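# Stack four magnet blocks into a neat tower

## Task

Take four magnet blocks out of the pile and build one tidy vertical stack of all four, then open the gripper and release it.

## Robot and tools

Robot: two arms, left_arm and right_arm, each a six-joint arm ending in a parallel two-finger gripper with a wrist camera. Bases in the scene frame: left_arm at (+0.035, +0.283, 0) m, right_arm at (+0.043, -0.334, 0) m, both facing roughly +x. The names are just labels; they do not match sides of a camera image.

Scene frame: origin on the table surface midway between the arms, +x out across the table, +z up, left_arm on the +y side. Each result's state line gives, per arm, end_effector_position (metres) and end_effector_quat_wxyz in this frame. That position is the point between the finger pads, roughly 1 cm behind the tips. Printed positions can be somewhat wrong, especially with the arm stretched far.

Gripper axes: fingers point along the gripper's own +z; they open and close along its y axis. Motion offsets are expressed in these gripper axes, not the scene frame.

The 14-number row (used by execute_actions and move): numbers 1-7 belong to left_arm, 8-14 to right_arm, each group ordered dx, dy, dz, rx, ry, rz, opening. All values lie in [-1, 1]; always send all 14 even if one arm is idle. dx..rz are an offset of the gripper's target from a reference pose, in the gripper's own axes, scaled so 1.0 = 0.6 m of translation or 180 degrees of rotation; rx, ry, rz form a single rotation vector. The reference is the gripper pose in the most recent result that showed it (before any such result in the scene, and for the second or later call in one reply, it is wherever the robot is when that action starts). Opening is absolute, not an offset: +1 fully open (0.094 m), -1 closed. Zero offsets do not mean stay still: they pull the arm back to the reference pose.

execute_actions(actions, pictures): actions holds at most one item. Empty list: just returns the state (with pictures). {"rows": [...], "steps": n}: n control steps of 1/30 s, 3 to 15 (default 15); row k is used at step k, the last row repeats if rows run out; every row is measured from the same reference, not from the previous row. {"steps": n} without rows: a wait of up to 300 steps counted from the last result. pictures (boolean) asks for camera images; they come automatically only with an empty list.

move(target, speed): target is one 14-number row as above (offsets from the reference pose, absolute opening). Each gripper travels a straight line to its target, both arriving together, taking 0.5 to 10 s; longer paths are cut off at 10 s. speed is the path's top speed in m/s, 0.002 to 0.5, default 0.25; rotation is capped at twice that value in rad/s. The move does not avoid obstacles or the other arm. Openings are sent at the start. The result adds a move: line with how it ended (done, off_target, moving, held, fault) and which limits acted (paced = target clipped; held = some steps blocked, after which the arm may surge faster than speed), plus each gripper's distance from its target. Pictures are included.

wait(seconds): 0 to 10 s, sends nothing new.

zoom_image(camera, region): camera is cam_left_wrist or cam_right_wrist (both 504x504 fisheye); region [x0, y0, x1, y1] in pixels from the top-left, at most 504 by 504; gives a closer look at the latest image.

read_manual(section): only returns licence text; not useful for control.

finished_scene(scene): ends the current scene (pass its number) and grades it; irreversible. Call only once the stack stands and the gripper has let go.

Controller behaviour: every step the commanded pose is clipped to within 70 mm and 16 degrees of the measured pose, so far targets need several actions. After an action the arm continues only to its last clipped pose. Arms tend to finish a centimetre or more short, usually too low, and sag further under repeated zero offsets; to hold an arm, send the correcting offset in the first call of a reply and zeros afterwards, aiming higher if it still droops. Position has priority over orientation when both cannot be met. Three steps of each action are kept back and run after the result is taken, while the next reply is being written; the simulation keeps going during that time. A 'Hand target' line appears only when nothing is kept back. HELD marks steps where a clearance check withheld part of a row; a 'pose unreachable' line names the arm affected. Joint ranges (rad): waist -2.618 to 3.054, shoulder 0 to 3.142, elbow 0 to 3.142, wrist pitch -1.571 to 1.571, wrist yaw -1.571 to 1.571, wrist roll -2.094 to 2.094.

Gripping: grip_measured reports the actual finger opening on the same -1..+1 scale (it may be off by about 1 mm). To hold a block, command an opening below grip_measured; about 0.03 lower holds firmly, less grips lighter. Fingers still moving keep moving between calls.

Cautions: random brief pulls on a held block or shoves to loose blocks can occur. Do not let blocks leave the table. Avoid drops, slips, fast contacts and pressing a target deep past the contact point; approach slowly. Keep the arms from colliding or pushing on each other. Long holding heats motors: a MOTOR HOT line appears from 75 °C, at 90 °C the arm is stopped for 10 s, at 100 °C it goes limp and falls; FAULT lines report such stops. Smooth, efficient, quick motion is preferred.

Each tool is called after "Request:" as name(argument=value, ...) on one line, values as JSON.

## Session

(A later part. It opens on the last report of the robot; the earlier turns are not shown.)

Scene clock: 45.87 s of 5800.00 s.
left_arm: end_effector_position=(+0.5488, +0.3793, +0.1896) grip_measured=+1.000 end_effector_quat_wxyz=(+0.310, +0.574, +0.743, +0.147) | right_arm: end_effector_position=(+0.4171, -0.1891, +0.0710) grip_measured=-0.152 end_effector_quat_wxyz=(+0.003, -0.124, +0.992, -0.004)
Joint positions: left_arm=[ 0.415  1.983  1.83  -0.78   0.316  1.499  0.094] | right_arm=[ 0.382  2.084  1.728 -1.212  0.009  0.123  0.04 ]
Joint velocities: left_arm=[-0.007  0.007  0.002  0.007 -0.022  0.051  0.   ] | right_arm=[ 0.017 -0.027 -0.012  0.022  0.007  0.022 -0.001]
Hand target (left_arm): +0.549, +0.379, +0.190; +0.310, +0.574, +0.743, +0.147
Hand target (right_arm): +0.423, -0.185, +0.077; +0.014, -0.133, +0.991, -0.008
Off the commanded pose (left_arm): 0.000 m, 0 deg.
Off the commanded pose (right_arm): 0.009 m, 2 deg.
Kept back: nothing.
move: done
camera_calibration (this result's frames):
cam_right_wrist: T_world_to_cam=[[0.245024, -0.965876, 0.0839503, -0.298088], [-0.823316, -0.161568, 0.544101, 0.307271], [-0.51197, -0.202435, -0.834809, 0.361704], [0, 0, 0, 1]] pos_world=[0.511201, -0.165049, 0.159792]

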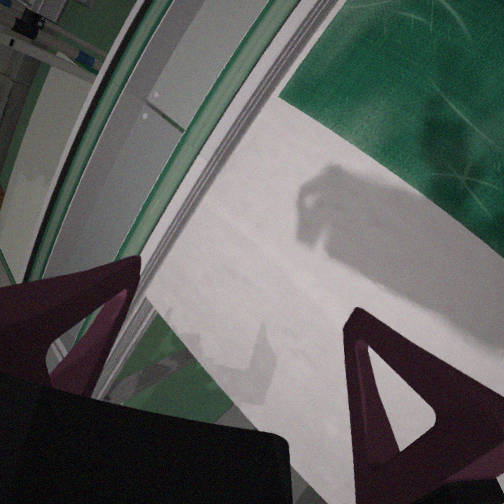

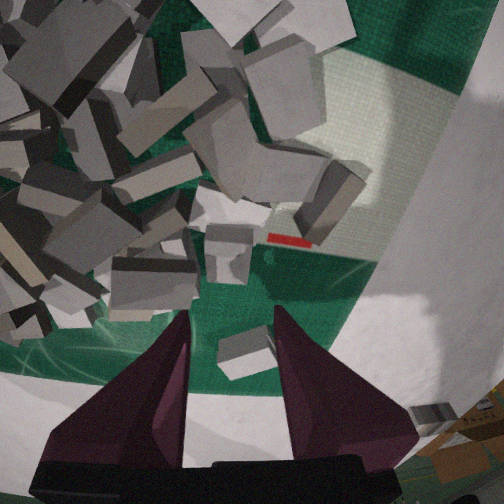

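Request:
move(target=[0,0,0,0,0,0,1,0,0.003,0.06,0,-0.08,-0.01,-0.25], speed=0.12)

Request:
zoom_image(camera="cam_right_wrist", region=[130, 200, 330, 400])

Scene clock: 47.87 s of 5800.00 s.
left_arm: end_effector_position=(+0.5488, +0.3793, +0.1896) grip_measured=+1.000 end_effector_quat_wxyz=(+0.310, +0.574, +0.743, +0.147) | right_arm: end_effector_position=(+0.4155, -0.1931, +0.0271) grip_measured=-0.248 end_effector_quat_wxyz=(+0.110, -0.133, +0.985, +0.009)
Joint positions: left_arm=[ 0.415  1.983  1.83  -0.78   0.316  1.499  0.094] | right_arm=[ 0.385  1.924  1.29  -0.718  0.035  0.103  0.035]
Joint velocities: left_arm=[ 0.012 -0.007 -0.007  0.022  0.007 -0.081  0.   ] | right_arm=[ 0.002  0.017 -0.007 -0.037 -0.007 -0.081  0.001]
Hand target (left_arm): +0.549, +0.379, +0.190; +0.310, +0.574, +0.743, +0.147
Hand target (right_arm): +0.417, -0.188, +0.034; +0.127, -0.141, +0.982, +0.011
Off the commanded pose (left_arm): 0.000 m, 0 deg.
Off the commanded pose (right_arm): 0.010 m, 2 deg.
Kept back: nothing.
move: done
camera_calibration (this result's frames):
cam_right_wrist: T_world_to_cam=[[0.246945, -0.965305, 0.0848787, -0.298634], [-0.913989, -0.202923, 0.351349, 0.364065], [-0.321935, -0.164342, -0.932389, 0.254402], [0, 0, 0, 1]] pos_world=[0.488399, -0.172587, 0.134635]

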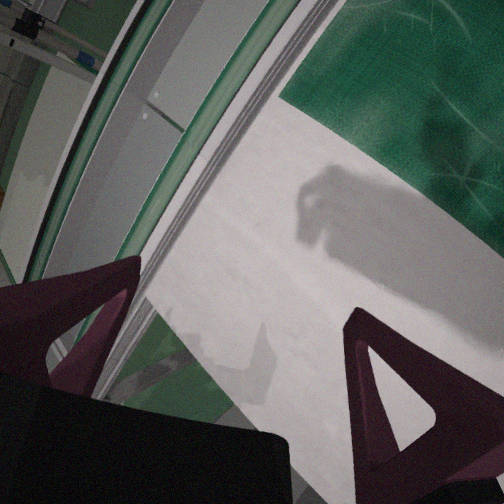

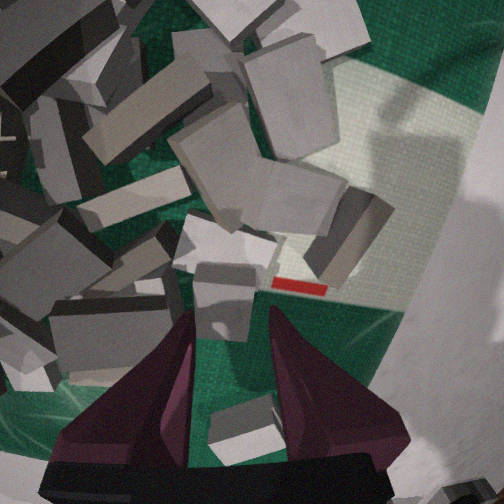

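Region (130, 200, 330, 400) of cam_right_wrist's 504x504 image, scaled by 2.520, with more detail than that image has.

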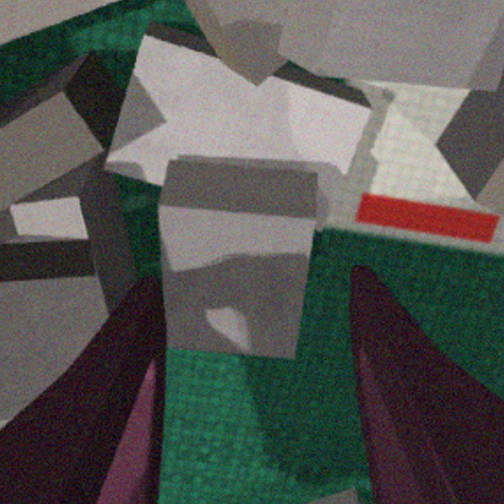

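Request:
move(target=[0,0,0,0,0,0,1,-0.016,0.015,0.006,0,-0.045,0.02,-0.2], speed=0.06)

Scene clock: 49.73 s of 5800.00 s.
left_arm: end_effector_position=(+0.5488, +0.3793, +0.1896) grip_measured=+1.000 end_effector_quat_wxyz=(+0.310, +0.574, +0.743, +0.147) | right_arm: end_effector_position=(+0.4200, -0.1898, +0.0164) grip_measured=-0.202 end_effector_quat_wxyz=(+0.158, -0.100, +0.982, +0.014)
Joint positions: left_arm=[ 0.415  1.983  1.83  -0.78   0.316  1.499  0.094] | right_arm=[ 0.401  1.892  1.171 -0.538  0.063  0.178  0.037]
Joint velocities: left_arm=[-0.007 -0.012  0.002  0.051  0.007 -0.037  0.   ] | right_arm=[ 0.002 -0.002 -0.002  0.022  0.022 -0.007 -0.   ]
Hand target (left_arm): +0.549, +0.379, +0.190; +0.310, +0.574, +0.743, +0.147
Hand target (right_arm): +0.423, -0.182, +0.025; +0.178, -0.102, +0.978, +0.021
Off the commanded pose (left_arm): 0.000 m, 0 deg.
Off the commanded pose (right_arm): 0.012 m, 3 deg.
Kept back: nothing.
move: off_target (right_arm)
camera_calibration (this result's frames):
cam_right_wrist: T_world_to_cam=[[0.178145, -0.981023, 0.0765336, -0.269514], [-0.953806, -0.153034, 0.258524, 0.400287], [-0.241906, -0.119053, -0.962968, 0.221976], [0, 0, 0, 1]] pos_world=[0.483506, -0.176715, 0.130899]

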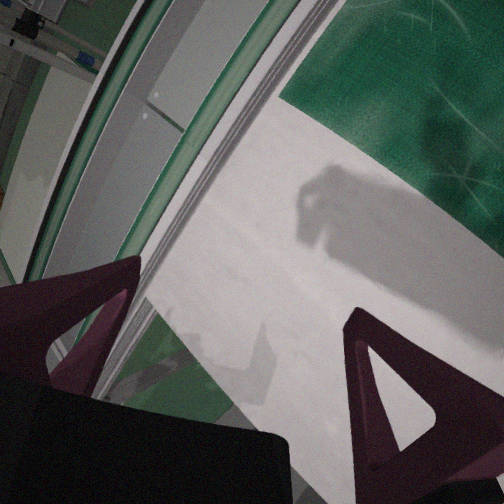

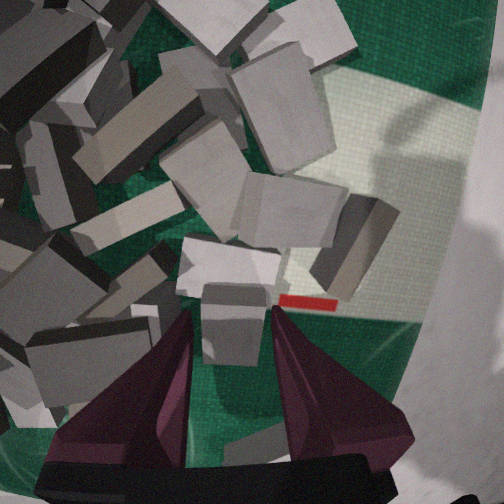

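Looks matched.

Request:
move(target=[0,0,0,0,0,0,1,0,0,0,0,0,0,-0.52])

Request:
move(target=[0,0,0,0,0,0,1,0.02,0,-0.1,0,0.09,0,-0.52], speed=0.2)

Request:
zoom_image(camera="cam_right_wrist", region=[160, 230, 300, 370])

Scene clock: 50.67 s of 5800.00 s.
left_arm: end_effector_position=(+0.5488, +0.3793, +0.1896) grip_measured=+1.000 end_effector_quat_wxyz=(+0.310, +0.574, +0.743, +0.147) | right_arm: end_effector_position=(+0.4204, -0.1897, +0.0166) grip_measured=-0.471 end_effector_quat_wxyz=(+0.159, -0.100, +0.982, +0.014)
Joint positions: left_arm=[ 0.415  1.983  1.83  -0.78   0.316  1.499  0.094] | right_arm=[ 0.401  1.892  1.171 -0.536  0.064  0.178  0.025]
Joint velocities: left_arm=[ 0.017  0.002 -0.007  0.051 -0.007 -0.051  0.   ] | right_arm=[ 0.002 -0.002 -0.002  0.037  0.022 -0.022 -0.   ]
Hand target (left_arm): +0.549, +0.379, +0.190; +0.310, +0.574, +0.743, +0.147
Hand target (right_arm): +0.420, -0.190, +0.016; +0.158, -0.100, +0.982, +0.014
Off the commanded pose (left_arm): 0.000 m, 0 deg.
Off the commanded pose (right_arm): 0.000 m, 0 deg.
Kept back: nothing.
move: done
camera_calibration (this result's frames):
cam_right_wrist: T_world_to_cam=[[0.177078, -0.981205, 0.0766817, -0.269169], [-0.954376, -0.152157, 0.256934, 0.401053], [-0.240437, -0.118681, -0.963382, 0.22165], [0, 0, 0, 1]] pos_world=[0.483713, -0.176781, 0.13113]

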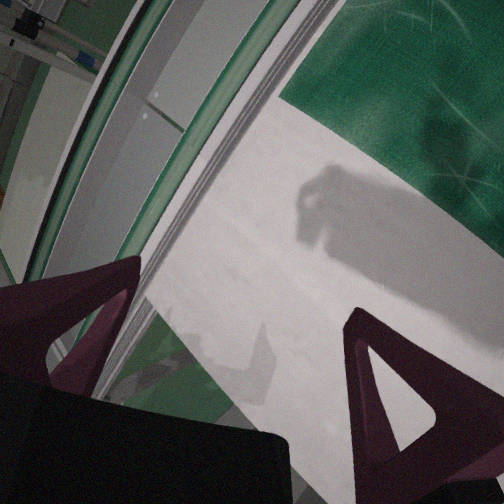

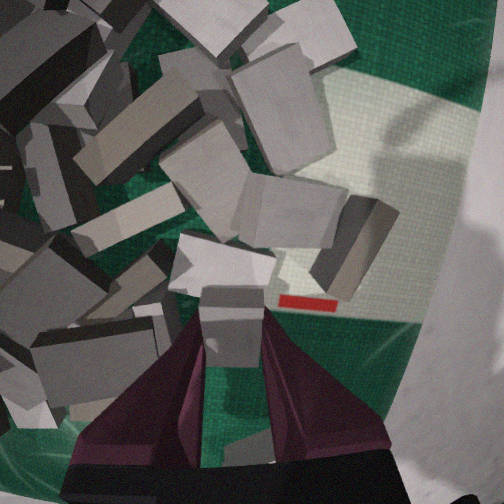

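Scene clock: 52.03 s of 5800.00 s.
left_arm: end_effector_position=(+0.5488, +0.3793, +0.1896) grip_measured=+1.000 end_effector_quat_wxyz=(+0.310, +0.574, +0.743, +0.147) | right_arm: end_effector_position=(+0.3811, -0.1968, +0.0623) grip_measured=-0.471 end_effector_quat_wxyz=(+0.007, -0.106, +0.994, -0.007)
Joint positions: left_arm=[ 0.415  1.983  1.83  -0.78   0.316  1.499  0.094] | right_arm=[ 0.401  1.943  1.487 -1.106  0.017  0.179  0.025]
Joint velocities: left_arm=[-0.002  0.002  0.012 -0.022  0.051  0.007  0.   ] | right_arm=[-0.002 -0.002 -0.012 -0.051  0.066  0.022  0.   ]
Hand target (left_arm): +0.549, +0.379, +0.190; +0.310, +0.574, +0.743, +0.147
Hand target (right_arm): +0.390, -0.195, +0.070; +0.019, -0.099, +0.995, +0.001
Off the commanded pose (left_arm): 0.000 m, 0 deg.
Off the commanded pose (right_arm): 0.012 m, 2 deg.
Kept back: nothing.
move: off_target (right_arm)
camera_calibration (this result's frames):
cam_right_wrist: T_world_to_cam=[[0.209046, -0.973747, 0.0900938, -0.28422], [-0.833484, -0.129229, 0.537219, 0.291777], [-0.511473, -0.187395, -0.838617, 0.337398], [0, 0, 0, 1]] pos_world=[0.475177, -0.175826, 0.151806]

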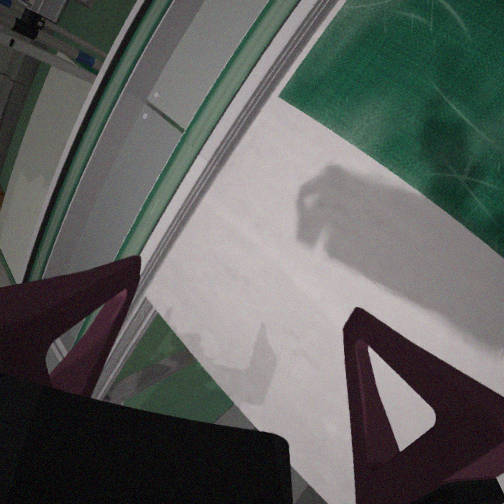

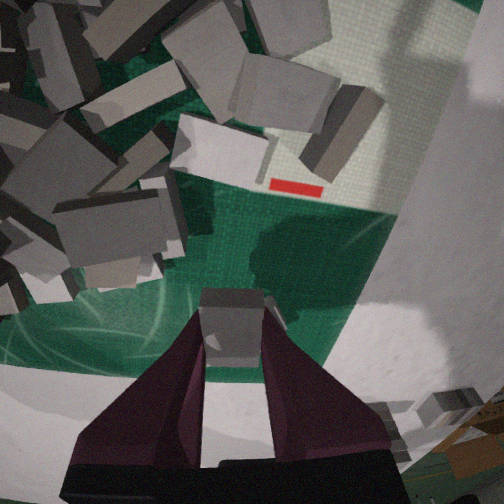

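Region (160, 230, 300, 370) of cam_right_wrist's 504x504 image, scaled by 3.600, with more detail than that image has.

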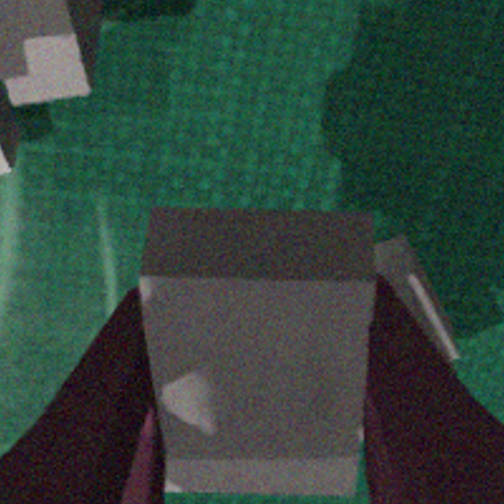

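Request:
move(target=[0,0,0,0,0,0,1,0.084,-0.036,0.005,-0.008,-0.003,0.378,-0.52], speed=0.35)

Scene clock: 54.63 s of 5800.00 s.
left_arm: end_effector_position=(+0.5488, +0.3793, +0.1896) grip_measured=+1.000 end_effector_quat_wxyz=(+0.310, +0.574, +0.743, +0.147) | right_arm: end_effector_position=(+0.3349, -0.2247, +0.0524) grip_measured=-0.472 end_effector_quat_wxyz=(+0.003, +0.460, +0.888, +0.004)
Joint positions: left_arm=[ 0.415  1.983  1.83  -0.78   0.316  1.499  0.094] | right_arm=[ 0.365  1.758  1.207 -1.011 -0.001  1.312  0.025]
Joint velocities: left_arm=[0.002 0.002 0.002 0.007 0.051 0.022 0.   ] | right_arm=[-0.007 -0.002 -0.012 -0.007 -0.007 -0.022  0.001]
Hand target (left_arm): +0.549, +0.379, +0.190; +0.310, +0.574, +0.743, +0.147
Hand target (right_arm): +0.336, -0.228, +0.058; +0.012, +0.468, +0.883, +0.011
Off the commanded pose (left_arm): 0.000 m, 0 deg.
Off the commanded pose (right_arm): 0.008 m, 2 deg.
Kept back: nothing.
move: done
camera_calibration (this result's frames):
cam_right_wrist: T_world_to_cam=[[-0.815305, -0.575192, 0.0665768, 0.133052], [-0.452259, 0.704378, 0.547095, 0.314107], [-0.36158, 0.415939, -0.834419, 0.38539], [0, 0, 0, 1]] pos_world=[0.389885, -0.305018, 0.140871]

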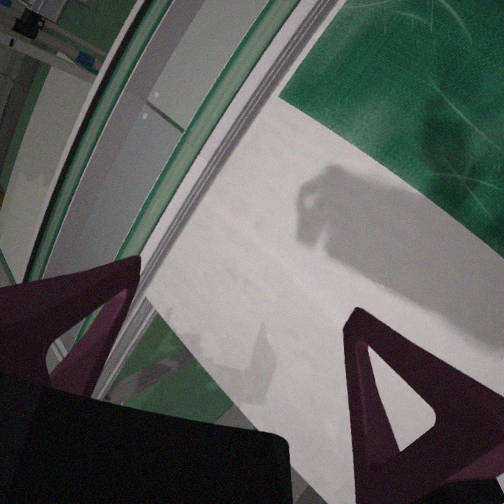

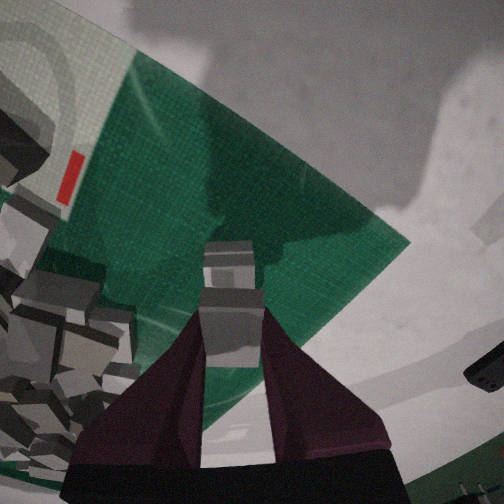

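Request:
move(target=[0,0,0,0,0,0,1,0,0,0.037,0,0,0,-0.52], speed=0.05)

Request:
zoom_image(camera="cam_right_wrist", region=[160, 230, 300, 370])

Scene clock: 55.70 s of 5800.00 s.
left_arm: end_effector_position=(+0.5488, +0.3793, +0.1896) grip_measured=+1.000 end_effector_quat_wxyz=(+0.310, +0.574, +0.743, +0.147) | right_arm: end_effector_position=(+0.3356, -0.2242, +0.0330) grip_measured=-0.472 end_effector_quat_wxyz=(+0.002, +0.461, +0.887, +0.004)
Joint positions: left_arm=[ 0.415  1.983  1.83  -0.78   0.316  1.499  0.094] | right_arm=[ 0.365  1.787  1.161 -0.936 -0.002  1.314  0.025]
Joint velocities: left_arm=[ 0.007 -0.017 -0.012  0.022 -0.007 -0.007  0.   ] | right_arm=[ 0.002 -0.002  0.002  0.007 -0.051 -0.037 -0.001]
Hand target (left_arm): +0.549, +0.379, +0.190; +0.310, +0.574, +0.743, +0.147
Hand target (right_arm): +0.335, -0.225, +0.030; +0.003, +0.460, +0.888, +0.003
Off the commanded pose (left_arm): 0.000 m, 0 deg.
Off the commanded pose (right_arm): 0.003 m, 0 deg.
Kept back: nothing.
move: done
camera_calibration (this result's frames):
cam_right_wrist: T_world_to_cam=[[-0.81632, -0.573699, 0.0670194, 0.135857], [-0.450308, 0.704785, 0.54818, 0.324074], [-0.361724, 0.417311, -0.833671, 0.369635], [0, 0, 0, 1]] pos_world=[0.390542, -0.304714, 0.121398]

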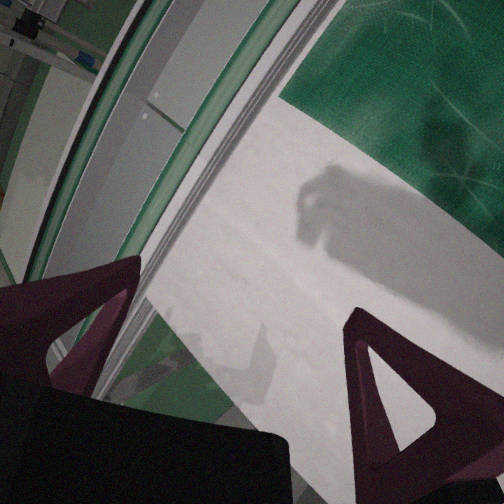

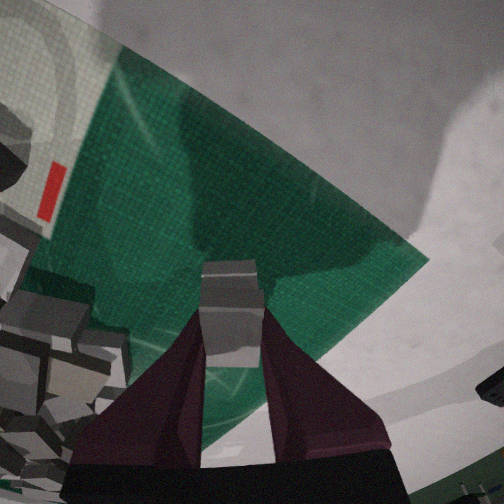

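Region (160, 230, 300, 370) of cam_right_wrist's 504x504 image, scaled by 3.600, with more detail than that image has.

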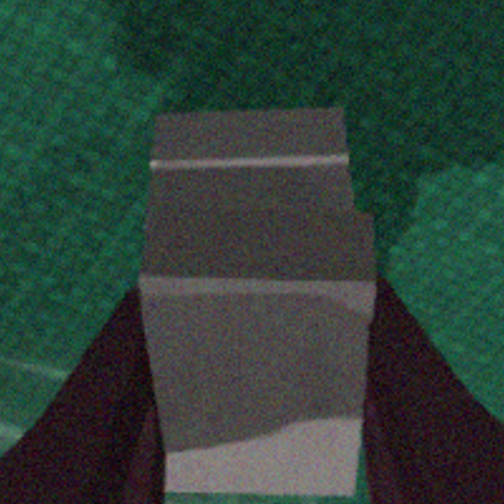

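Request:
move(target=[0,0,0,0,0,0,1,0,0,0,0,0,0,-0.15])

Request:
move(target=[0,0,0,0,0,0,1,0,0.01,-0.07,0,0,0,-0.15])

Request:
move(target=[0,0,0,0,0,0,1,-0.043,0.2,-0.01,-0.015,-0.01,0.183,-0.15], speed=0.35)

Scene clock: 56.63 s of 5800.00 s.
left_arm: end_effector_position=(+0.5488, +0.3793, +0.1896) grip_measured=+1.000 end_effector_quat_wxyz=(+0.310, +0.574, +0.743, +0.147) | right_arm: end_effector_position=(+0.3359, -0.2240, +0.0330) grip_measured=-0.152 end_effector_quat_wxyz=(+0.002, +0.461, +0.887, +0.004)
Joint positions: left_arm=[ 0.415  1.983  1.83  -0.78   0.316  1.499  0.094] | right_arm=[ 0.365  1.787  1.161 -0.935 -0.002  1.314  0.04 ]
Joint velocities: left_arm=[-0.022 -0.007  0.022  0.007 -0.066  0.022  0.   ] | right_arm=[-0.007 -0.007 -0.022  0.022 -0.037  0.022 -0.   ]
Hand target (left_arm): +0.549, +0.379, +0.190; +0.310, +0.574, +0.743, +0.147
Hand target (right_arm): +0.336, -0.224, +0.033; +0.002, +0.461, +0.887, +0.004
Off the commanded pose (left_arm): 0.000 m, 0 deg.
Off the commanded pose (right_arm): 0.000 m, 0 deg.
Kept back: nothing.
move: done
camera_calibration (this result's frames):
cam_right_wrist: T_world_to_cam=[[-0.816381, -0.573751, 0.0658182, 0.136197], [-0.450826, 0.704369, 0.548289, 0.324145], [-0.360942, 0.41794, -0.833695, 0.369536], [0, 0, 0, 1]] pos_world=[0.390703, -0.304618, 0.121391]

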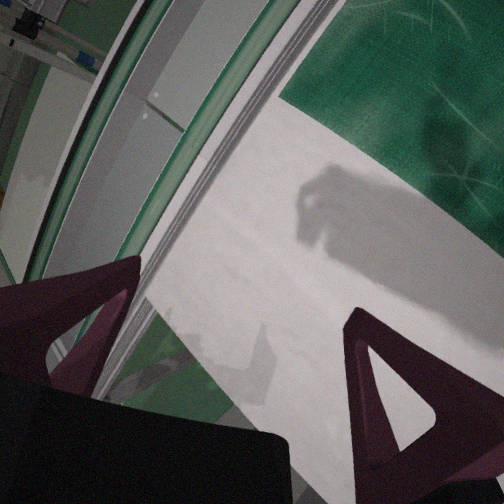

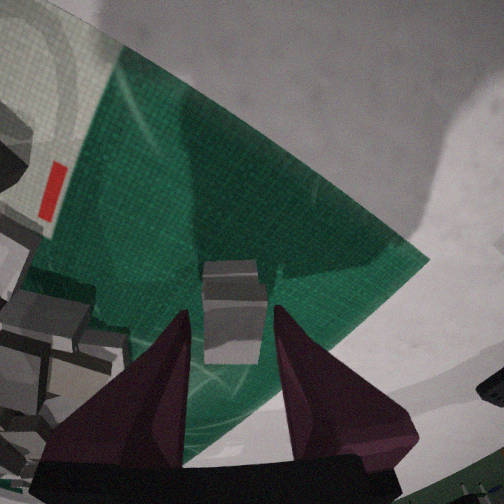

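Scene clock: 57.63 s of 5800.00 s.
left_arm: end_effector_position=(+0.5488, +0.3793, +0.1896) grip_measured=+1.000 end_effector_quat_wxyz=(+0.310, +0.574, +0.743, +0.147) | right_arm: end_effector_position=(+0.3348, -0.2243, +0.0628) grip_measured=-0.152 end_effector_quat_wxyz=(-0.009, +0.461, +0.887, -0.008)
Joint positions: left_arm=[ 0.415  1.983  1.83  -0.78   0.316  1.499  0.094] | right_arm=[ 0.365  1.776  1.272 -1.09  -0.003  1.314  0.04 ]
Joint velocities: left_arm=[ 0.002 -0.002 -0.007 -0.022  0.037 -0.051  0.   ] | right_arm=[ 0.012  0.012 -0.022 -0.007 -0.022  0.022 -0.001]
Hand target (left_arm): +0.549, +0.379, +0.190; +0.310, +0.574, +0.743, +0.147
Hand target (right_arm): +0.340, -0.220, +0.075; +0.002, +0.461, +0.887, +0.004
Off the commanded pose (left_arm): 0.000 m, 0 deg.
Off the commanded pose (right_arm): 0.014 m, 2 deg.
Kept back: nothing.
move: off_target (right_arm)
camera_calibration (this result's frames):
cam_right_wrist: T_world_to_cam=[[-0.813854, -0.572875, 0.0972397, 0.130603], [-0.433714, 0.710267, 0.554449, 0.302701], [-0.386696, 0.409067, -0.826517, 0.400295], [0, 0, 0, 1]] pos_world=[0.39237, -0.303927, 0.150319]

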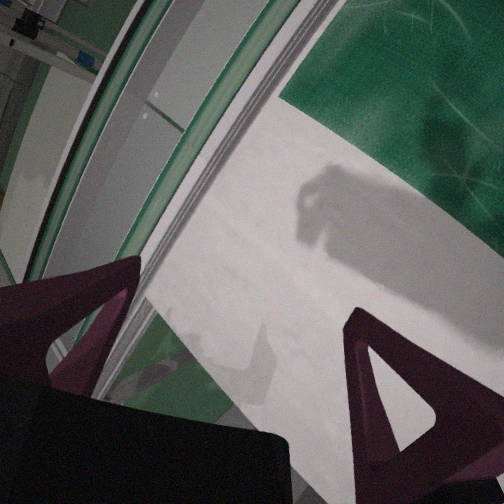

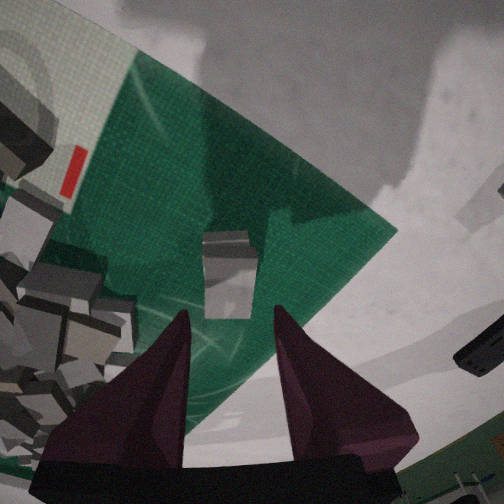

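Scene clock: 59.13 s of 5800.00 s.
left_arm: end_effector_position=(+0.5488, +0.3793, +0.1896) grip_measured=+1.000 end_effector_quat_wxyz=(+0.310, +0.574, +0.743, +0.147) | right_arm: end_effector_position=(+0.4466, -0.1784, +0.0633) grip_measured=-0.152 end_effector_quat_wxyz=(+0.008, +0.694, +0.720, +0.007)
Joint positions: left_arm=[ 0.415  1.983  1.83  -0.78   0.316  1.499  0.094] | right_arm=[ 0.38   2.204  1.885 -1.233  0.009  1.903  0.04 ]
Joint velocities: left_arm=[ 0.012 -0.007 -0.002 -0.066 -0.022  0.007  0.   ] | right_arm=[-0.007 -0.027  0.012  0.007 -0.007  0.007 -0.001]
Hand target (left_arm): +0.549, +0.379, +0.190; +0.310, +0.574, +0.743, +0.147
Hand target (right_arm): +0.449, -0.177, +0.068; +0.018, +0.693, +0.720, +0.004
Off the commanded pose (left_arm): 0.000 m, 0 deg.
Off the commanded pose (right_arm): 0.004 m, 1 deg.
Kept back: nothing.
move: done
camera_calibration (this result's frames):
cam_right_wrist: T_world_to_cam=[[-0.997812, -0.0370478, 0.0547638, 0.428212], [-0.00106412, 0.837163, 0.546952, 0.148215], [-0.0661096, 0.545697, -0.835371, 0.306946], [0, 0, 0, 1]] pos_world=[0.447724, -0.275715, 0.151896]

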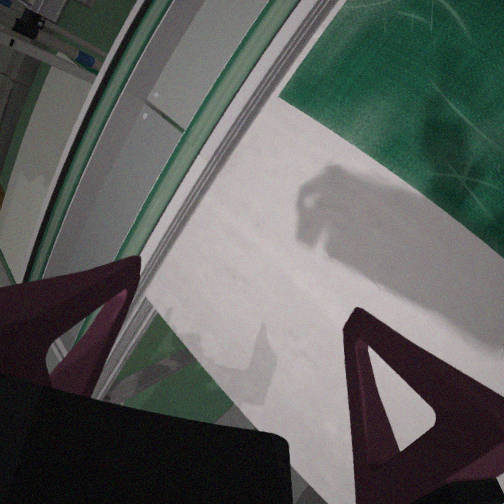

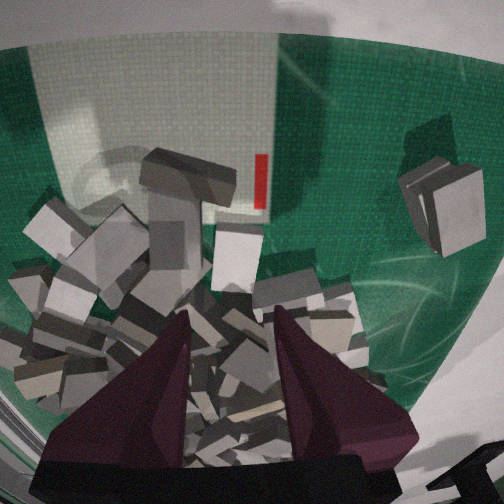

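Request:
move(target=[0,0,0,0,0,0,1,0,-0.007,0.064,0.005,0,0.045,-0.22], speed=0.1)

Request:
zoom_image(camera="cam_right_wrist", region=[130, 200, 330, 400])

Scene clock: 60.50 s of 5800.00 s.
left_arm: end_effector_position=(+0.5488, +0.3793, +0.1896) grip_measured=+1.000 end_effector_quat_wxyz=(+0.310, +0.574, +0.743, +0.147) | right_arm: end_effector_position=(+0.4462, -0.1772, +0.0295) grip_measured=-0.218 end_effector_quat_wxyz=(+0.004, +0.739, +0.673, +0.007)
Joint positions: left_arm=[ 0.415  1.983  1.83  -0.78   0.316  1.499  0.094] | right_arm=[ 0.38   2.228  1.789 -1.116  0.002  2.034  0.037]
Joint velocities: left_arm=[ 0.017 -0.012 -0.002  0.022 -0.051 -0.022  0.   ] | right_arm=[-0.007 -0.002 -0.002 -0.022 -0.022 -0.037 -0.   ]
Hand target (left_arm): +0.549, +0.379, +0.190; +0.310, +0.574, +0.743, +0.147
Hand target (right_arm): +0.444, -0.179, +0.025; +0.002, +0.743, +0.669, +0.001
Off the commanded pose (left_arm): 0.000 m, 0 deg.
Off the commanded pose (right_arm): 0.006 m, 1 deg.
Kept back: nothing.
move: done
camera_calibration (this result's frames):
cam_right_wrist: T_world_to_cam=[[-0.993843, 0.0928593, 0.0604478, 0.450874], [0.110791, 0.825771, 0.553017, 0.113614], [0.00143682, 0.556309, -0.830974, 0.249621], [0, 0, 0, 1]] pos_world=[0.435152, -0.274553, 0.117344]

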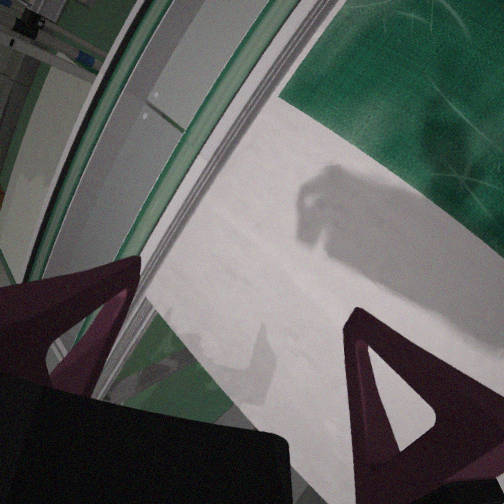

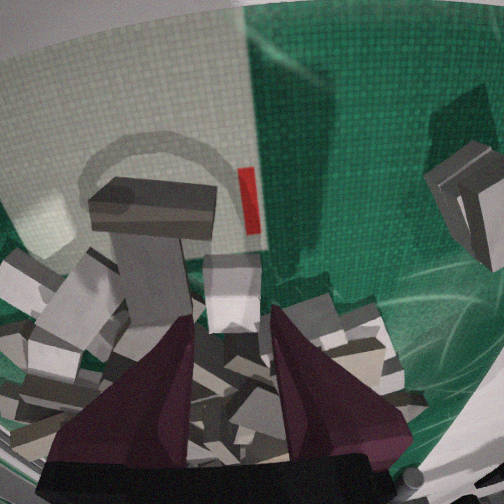

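Region (130, 200, 330, 400) of cam_right_wrist's 504x504 image, scaled by 2.520, with more detail than that image has.

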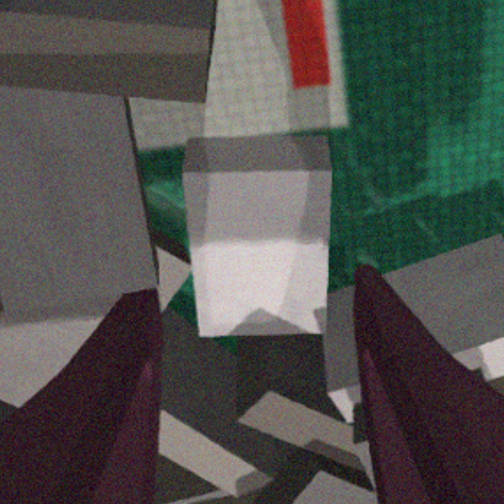

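Request:
move(target=[0,0,0,0,0,0,1,0,-0.006,0.034,0,0,0,-0.33], speed=0.05)

Scene clock: 61.43 s of 5800.00 s.
left_arm: end_effector_position=(+0.5488, +0.3793, +0.1896) grip_measured=+1.000 end_effector_quat_wxyz=(+0.310, +0.574, +0.743, +0.147) | right_arm: end_effector_position=(+0.4492, -0.1759, +0.0258) grip_measured=-0.328 end_effector_quat_wxyz=(+0.008, +0.740, +0.672, +0.020)
Joint positions: left_arm=[ 0.415  1.983  1.83  -0.78   0.316  1.499  0.094] | right_arm=[ 0.38   2.217  1.756 -1.067  0.001  2.036  0.032]
Joint velocities: left_arm=[-0.002 -0.002  0.002  0.022  0.037 -0.066  0.   ] | right_arm=[-0.022 -0.002 -0.022 -0.007  0.066  0.022  0.   ]
Hand target (left_arm): +0.549, +0.379, +0.190; +0.310, +0.574, +0.743, +0.147
Hand target (right_arm): +0.443, -0.177, +0.010; +0.004, +0.739, +0.673, +0.007
Off the commanded pose (left_arm): 0.000 m, 0 deg.
Off the commanded pose (right_arm): 0.018 m, 2 deg.
Kept back: nothing.
move: off_target (right_arm)
camera_calibration (this result's frames):
cam_right_wrist: T_world_to_cam=[[-0.994897, 0.0938184, 0.0371153, 0.455192], [0.0983446, 0.819605, 0.564425, 0.118411], [0.0225335, 0.565195, -0.82465, 0.237684], [0, 0, 0, 1]] pos_world=[0.435869, -0.274093, 0.112278]

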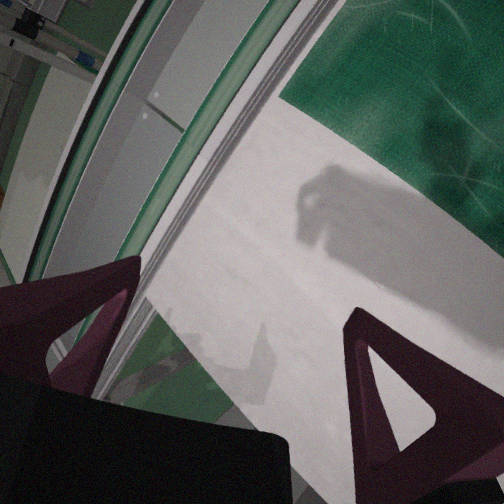

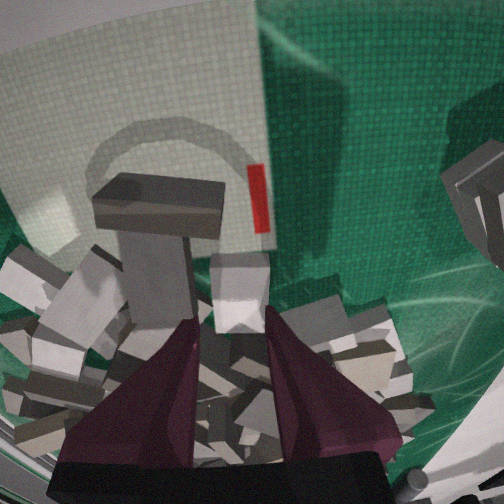

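Request:
move(target=[0,0,0,0,0,0,1,-0.018,-0.012,-0.008,0.012,0.004,0,-0.33], speed=0.05)

Request:
zoom_image(camera="cam_right_wrist", region=[130, 200, 330, 400])

Scene clock: 62.37 s of 5800.00 s.
left_arm: end_effector_position=(+0.5488, +0.3793, +0.1896) grip_measured=+1.000 end_effector_quat_wxyz=(+0.310, +0.574, +0.743, +0.147) | right_arm: end_effector_position=(+0.4485, -0.1771, +0.0271) grip_measured=-0.328 end_effector_quat_wxyz=(-0.006, +0.738, +0.674, +0.024)
Joint positions: left_arm=[ 0.415  1.983  1.83  -0.78   0.316  1.499  0.094] | right_arm=[ 0.365  2.214  1.756 -1.072 -0.03   2.018  0.032]
Joint velocities: left_arm=[ 0.017 -0.017  0.017  0.11  -0.081 -0.037  0.   ] | right_arm=[ 0.002  0.012 -0.007 -0.066 -0.022 -0.022  0.   ]
Hand target (left_arm): +0.549, +0.379, +0.190; +0.310, +0.574, +0.743, +0.147
Hand target (right_arm): +0.441, -0.186, +0.030; -0.011, +0.740, +0.673, +0.012
Off the commanded pose (left_arm): 0.000 m, 0 deg.
Off the commanded pose (right_arm): 0.012 m, 2 deg.
Kept back: nothing.
move: off_target (right_arm)
camera_calibration (this result's frames):
cam_right_wrist: T_world_to_cam=[[-0.994768, 0.0879582, 0.0519575, 0.45306], [0.101699, 0.804494, 0.585189, 0.113949], [0.00967266, 0.587411, -0.809231, 0.248772], [0, 0, 0, 1]] pos_world=[0.436695, -0.277653, 0.111092]

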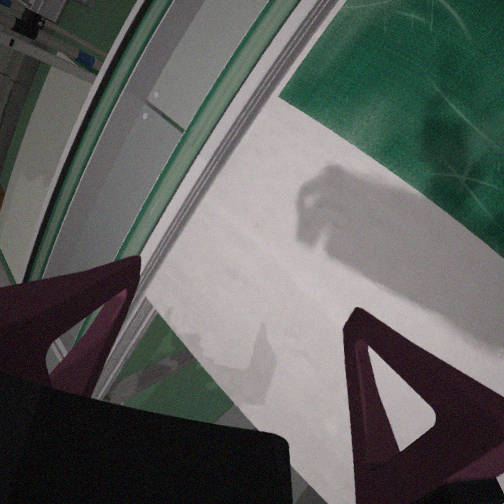

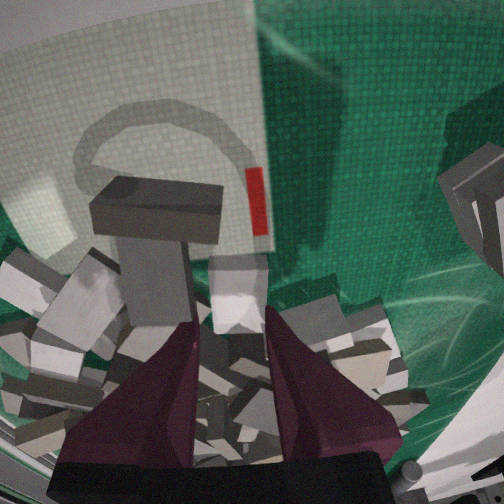

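Region (130, 200, 330, 400) of cam_right_wrist's 504x504 image, scaled by 2.520, with more detail than that image has.

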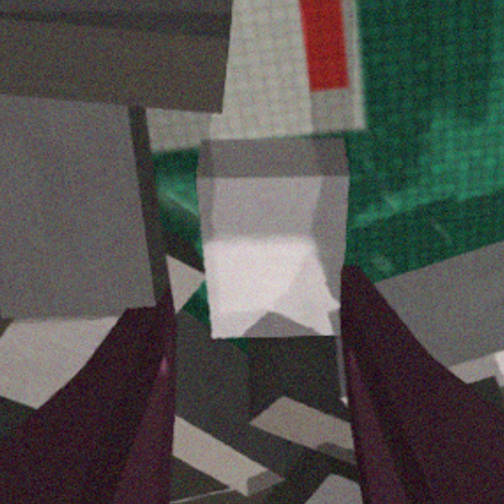

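Request:
move(target=[0,0,0,0,0,0,1,-0.012,-0.005,-0.035,0.004,-0.014,0,-0.33], speed=0.08)

Scene clock: 63.53 s of 5800.00 s.
left_arm: end_effector_position=(+0.5488, +0.3793, +0.1896) grip_measured=+1.000 end_effector_quat_wxyz=(+0.310, +0.574, +0.743, +0.147) | right_arm: end_effector_position=(+0.4387, -0.1832, +0.0349) grip_measured=-0.328 end_effector_quat_wxyz=(-0.010, +0.738, +0.674, -0.003)
Joint positions: left_arm=[ 0.415  1.983  1.83  -0.78   0.316  1.499  0.094] | right_arm=[ 0.365  2.214  1.788 -1.157 -0.016  2.016  0.032]
Joint velocities: left_arm=[ 0.007 -0.002 -0.027  0.007 -0.007  0.022  0.   ] | right_arm=[-0.022  0.007 -0.012  0.007 -0.037  0.095 -0.002]
Hand target (left_arm): +0.549, +0.379, +0.190; +0.310, +0.574, +0.743, +0.147
Hand target (right_arm): +0.444, -0.185, +0.048; +0.004, +0.739, +0.674, +0.004
Off the commanded pose (left_arm): 0.000 m, 0 deg.
Off the commanded pose (right_arm): 0.014 m, 2 deg.
Kept back: nothing.
move: off_target (right_arm)
camera_calibration (this result's frames):
cam_right_wrist: T_world_to_cam=[[-0.991668, 0.0888578, 0.0932713, 0.440799], [0.125885, 0.822154, 0.555172, 0.109032], [-0.027352, 0.562288, -0.826489, 0.271038], [0, 0, 0, 1]] pos_world=[0.430814, -0.281211, 0.122365]

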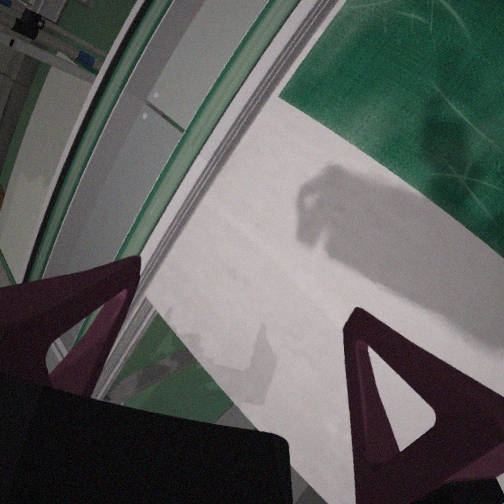

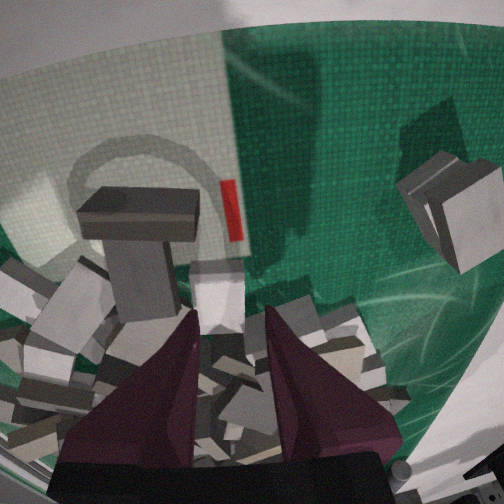

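Request:
move(target=[0,0,0,0,0,0,1,-0.004,0.008,0.022,-0.006,-0.003,0,-0.3], speed=0.06)

Request:
zoom_image(camera="cam_right_wrist", region=[130, 200, 330, 400])

Scene clock: 66.07 s of 5800.00 s.
left_arm: end_effector_position=(+0.5488, +0.3793, +0.1896) grip_measured=+1.000 end_effector_quat_wxyz=(+0.310, +0.574, +0.743, +0.147) | right_arm: end_effector_position=(+0.4460, -0.1805, +0.0275) grip_measured=-0.302 end_effector_quat_wxyz=(-0.004, +0.738, +0.674, +0.012)
Joint positions: left_arm=[ 0.415  1.983  1.83  -0.78   0.316  1.499  0.094] | right_arm=[ 0.365  2.22   1.768 -1.1   -0.016  2.016  0.033]
Joint velocities: left_arm=[-0.012  0.002  0.002 -0.037 -0.066  0.007  0.   ] | right_arm=[ 0.007  0.007 -0.007 -0.037  0.022 -0.022 -0.001]
Hand target (left_arm): +0.549, +0.379, +0.190; +0.310, +0.574, +0.743, +0.147
Hand target (right_arm): +0.443, -0.186, +0.022; -0.000, +0.738, +0.675, +0.000
Off the commanded pose (left_arm): 0.000 m, 0 deg.
Off the commanded pose (right_arm): 0.008 m, 1 deg.
Kept back: nothing.
move: done
camera_calibration (this result's frames):
cam_right_wrist: T_world_to_cam=[[-0.99399, 0.0879965, 0.0651116, 0.450116], [0.10942, 0.816048, 0.567532, 0.115944], [-0.00319334, 0.571246, -0.820773, 0.254244], [0, 0, 0, 1]] pos_world=[0.435536, -0.27946, 0.113567]

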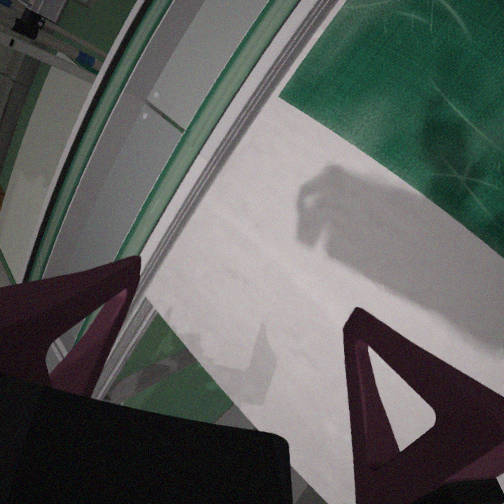

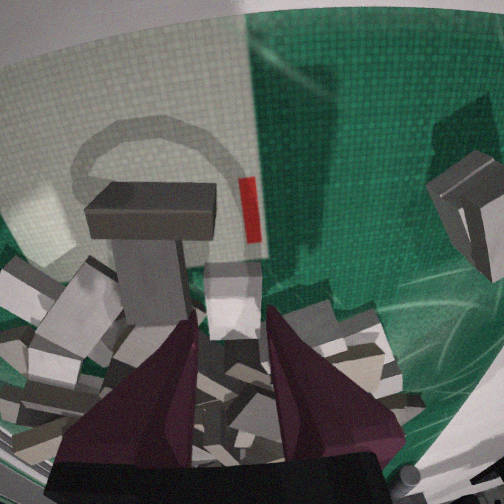

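Region (130, 200, 330, 400) of cam_right_wrist's 504x504 image, scaled by 2.520, with more detail than that image has.

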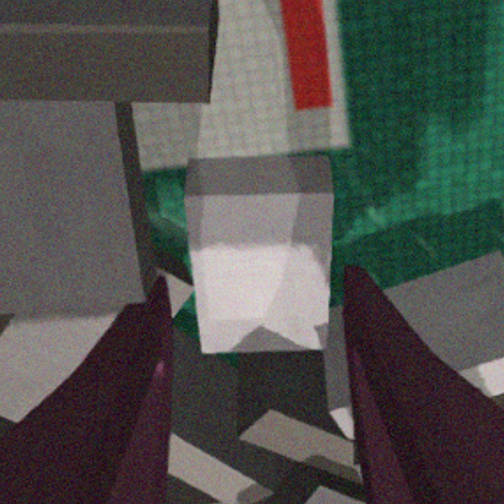

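Request:
move(target=[0,0,0,0,0,0,1,-0.022,-0.004,-0.004,0,-0.008,0,-0.36], speed=0.06)

Request:
zoom_image(camera="cam_right_wrist", region=[130, 200, 330, 400])

Scene clock: 67.00 s of 5800.00 s.
left_arm: end_effector_position=(+0.5488, +0.3793, +0.1896) grip_measured=+1.000 end_effector_quat_wxyz=(+0.310, +0.574, +0.743, +0.147) | right_arm: end_effector_position=(+0.4436, -0.1815, +0.0250) grip_measured=-0.358 end_effector_quat_wxyz=(-0.005, +0.736, +0.677, +0.008)
Joint positions: left_arm=[ 0.415  1.983  1.83  -0.78   0.316  1.499  0.094] | right_arm=[ 0.365  2.22   1.758 -1.098 -0.016  2.008  0.03 ]
Joint velocities: left_arm=[ 0.007 -0.017 -0.017  0.007 -0.022 -0.037  0.   ] | right_arm=[ 0.007 -0.002 -0.007 -0.037  0.022  0.022 -0.   ]
Hand target (left_arm): +0.549, +0.379, +0.190; +0.310, +0.574, +0.743, +0.147
Hand target (right_arm): +0.442, -0.193, +0.029; +0.004, +0.738, +0.674, +0.002
Off the commanded pose (left_arm): 0.000 m, 0 deg.
Off the commanded pose (right_arm): 0.013 m, 1 deg.
Kept back: nothing.
move: off_target (right_arm)
camera_calibration (this result's frames):
cam_right_wrist: T_world_to_cam=[[-0.994169, 0.0802607, 0.0720131, 0.446529], [0.10696, 0.818731, 0.564127, 0.120037], [-0.0136822, 0.56854, -0.822542, 0.256952], [0, 0, 0, 1]] pos_world=[0.434602, -0.280204, 0.111482]

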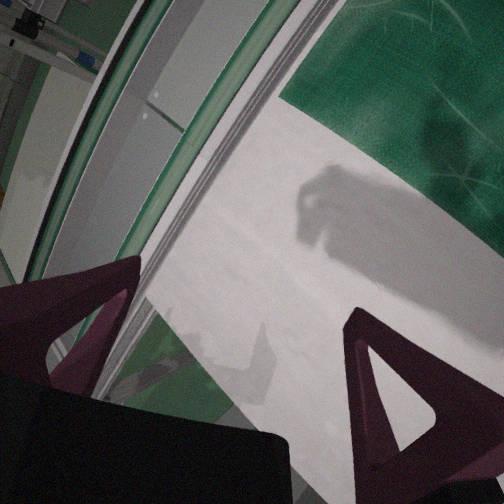

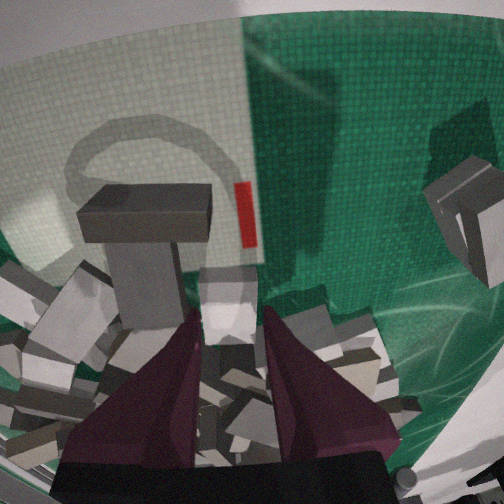

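Region (130, 200, 330, 400) of cam_right_wrist's 504x504 image, scaled by 2.520, with more detail than that image has.

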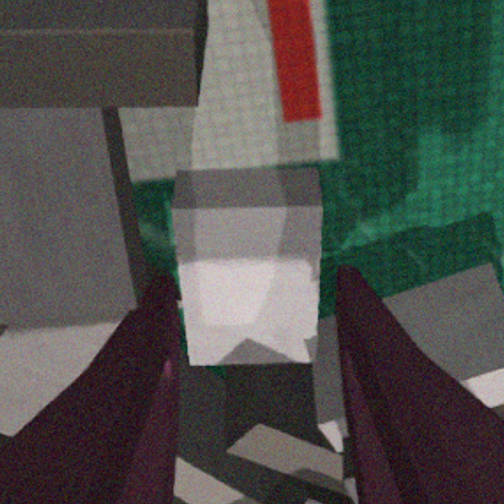

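Request:
move(target=[0,0,0,0,0,0,1,-0.015,0,0.026,0,0,0,-0.33], speed=0.05)

Request:
zoom_image(camera="cam_right_wrist", region=[130, 200, 330, 400])

Scene clock: 67.93 s of 5800.00 s.
left_arm: end_effector_position=(+0.5488, +0.3793, +0.1896) grip_measured=+1.000 end_effector_quat_wxyz=(+0.310, +0.574, +0.743, +0.147) | right_arm: end_effector_position=(+0.4430, -0.1817, +0.0233) grip_measured=-0.332 end_effector_quat_wxyz=(-0.008, +0.733, +0.680, +0.015)
Joint positions: left_arm=[ 0.415  1.983  1.83  -0.78   0.316  1.499  0.094] | right_arm=[ 0.361  2.207  1.73  -1.071 -0.026  1.997  0.031]
Joint velocities: left_arm=[-0.007 -0.012 -0.017  0.007 -0.022 -0.066  0.   ] | right_arm=[ 0.022 -0.002 -0.007  0.051 -0.037 -0.007 -0.001]
Hand target (left_arm): +0.549, +0.379, +0.190; +0.310, +0.574, +0.743, +0.147
Hand target (right_arm): +0.443, -0.190, +0.010; -0.006, +0.736, +0.677, +0.008
Off the commanded pose (left_arm): 0.000 m, 0 deg.
Off the commanded pose (right_arm): 0.016 m, 1 deg.
Kept back: nothing.
move: off_target (right_arm)
camera_calibration (this result's frames):
cam_right_wrist: T_world_to_cam=[[-0.995256, 0.0719836, 0.0654529, 0.445183], [0.0965847, 0.811983, 0.575634, 0.124361], [-0.0117105, 0.579225, -0.815084, 0.256609], [0, 0, 0, 1]] pos_world=[0.434065, -0.281659, 0.108433]

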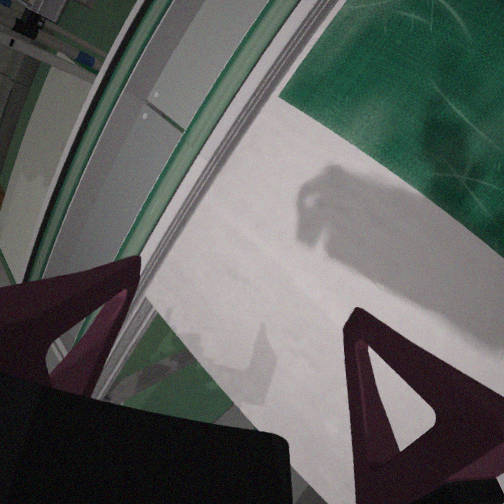

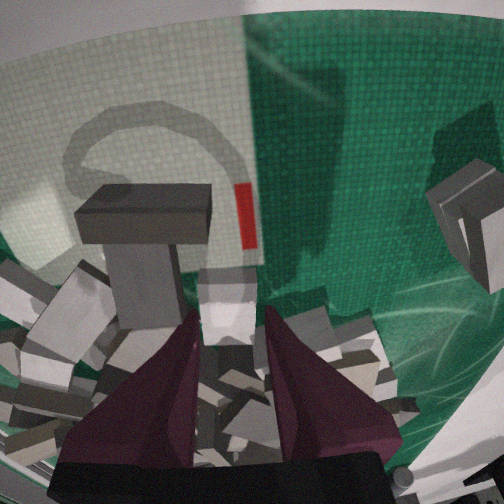

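Region (130, 200, 330, 400) of cam_right_wrist's 504x504 image, scaled by 2.520, with more detail than that image has.

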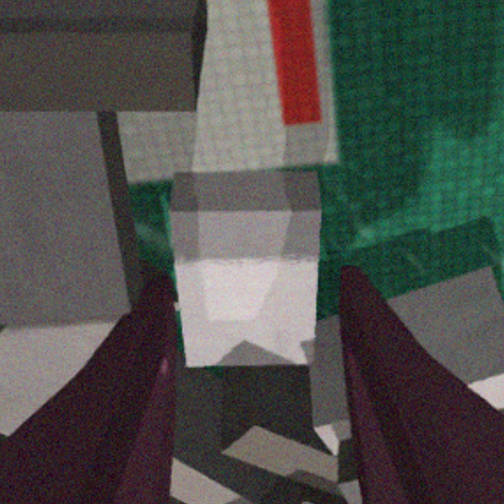

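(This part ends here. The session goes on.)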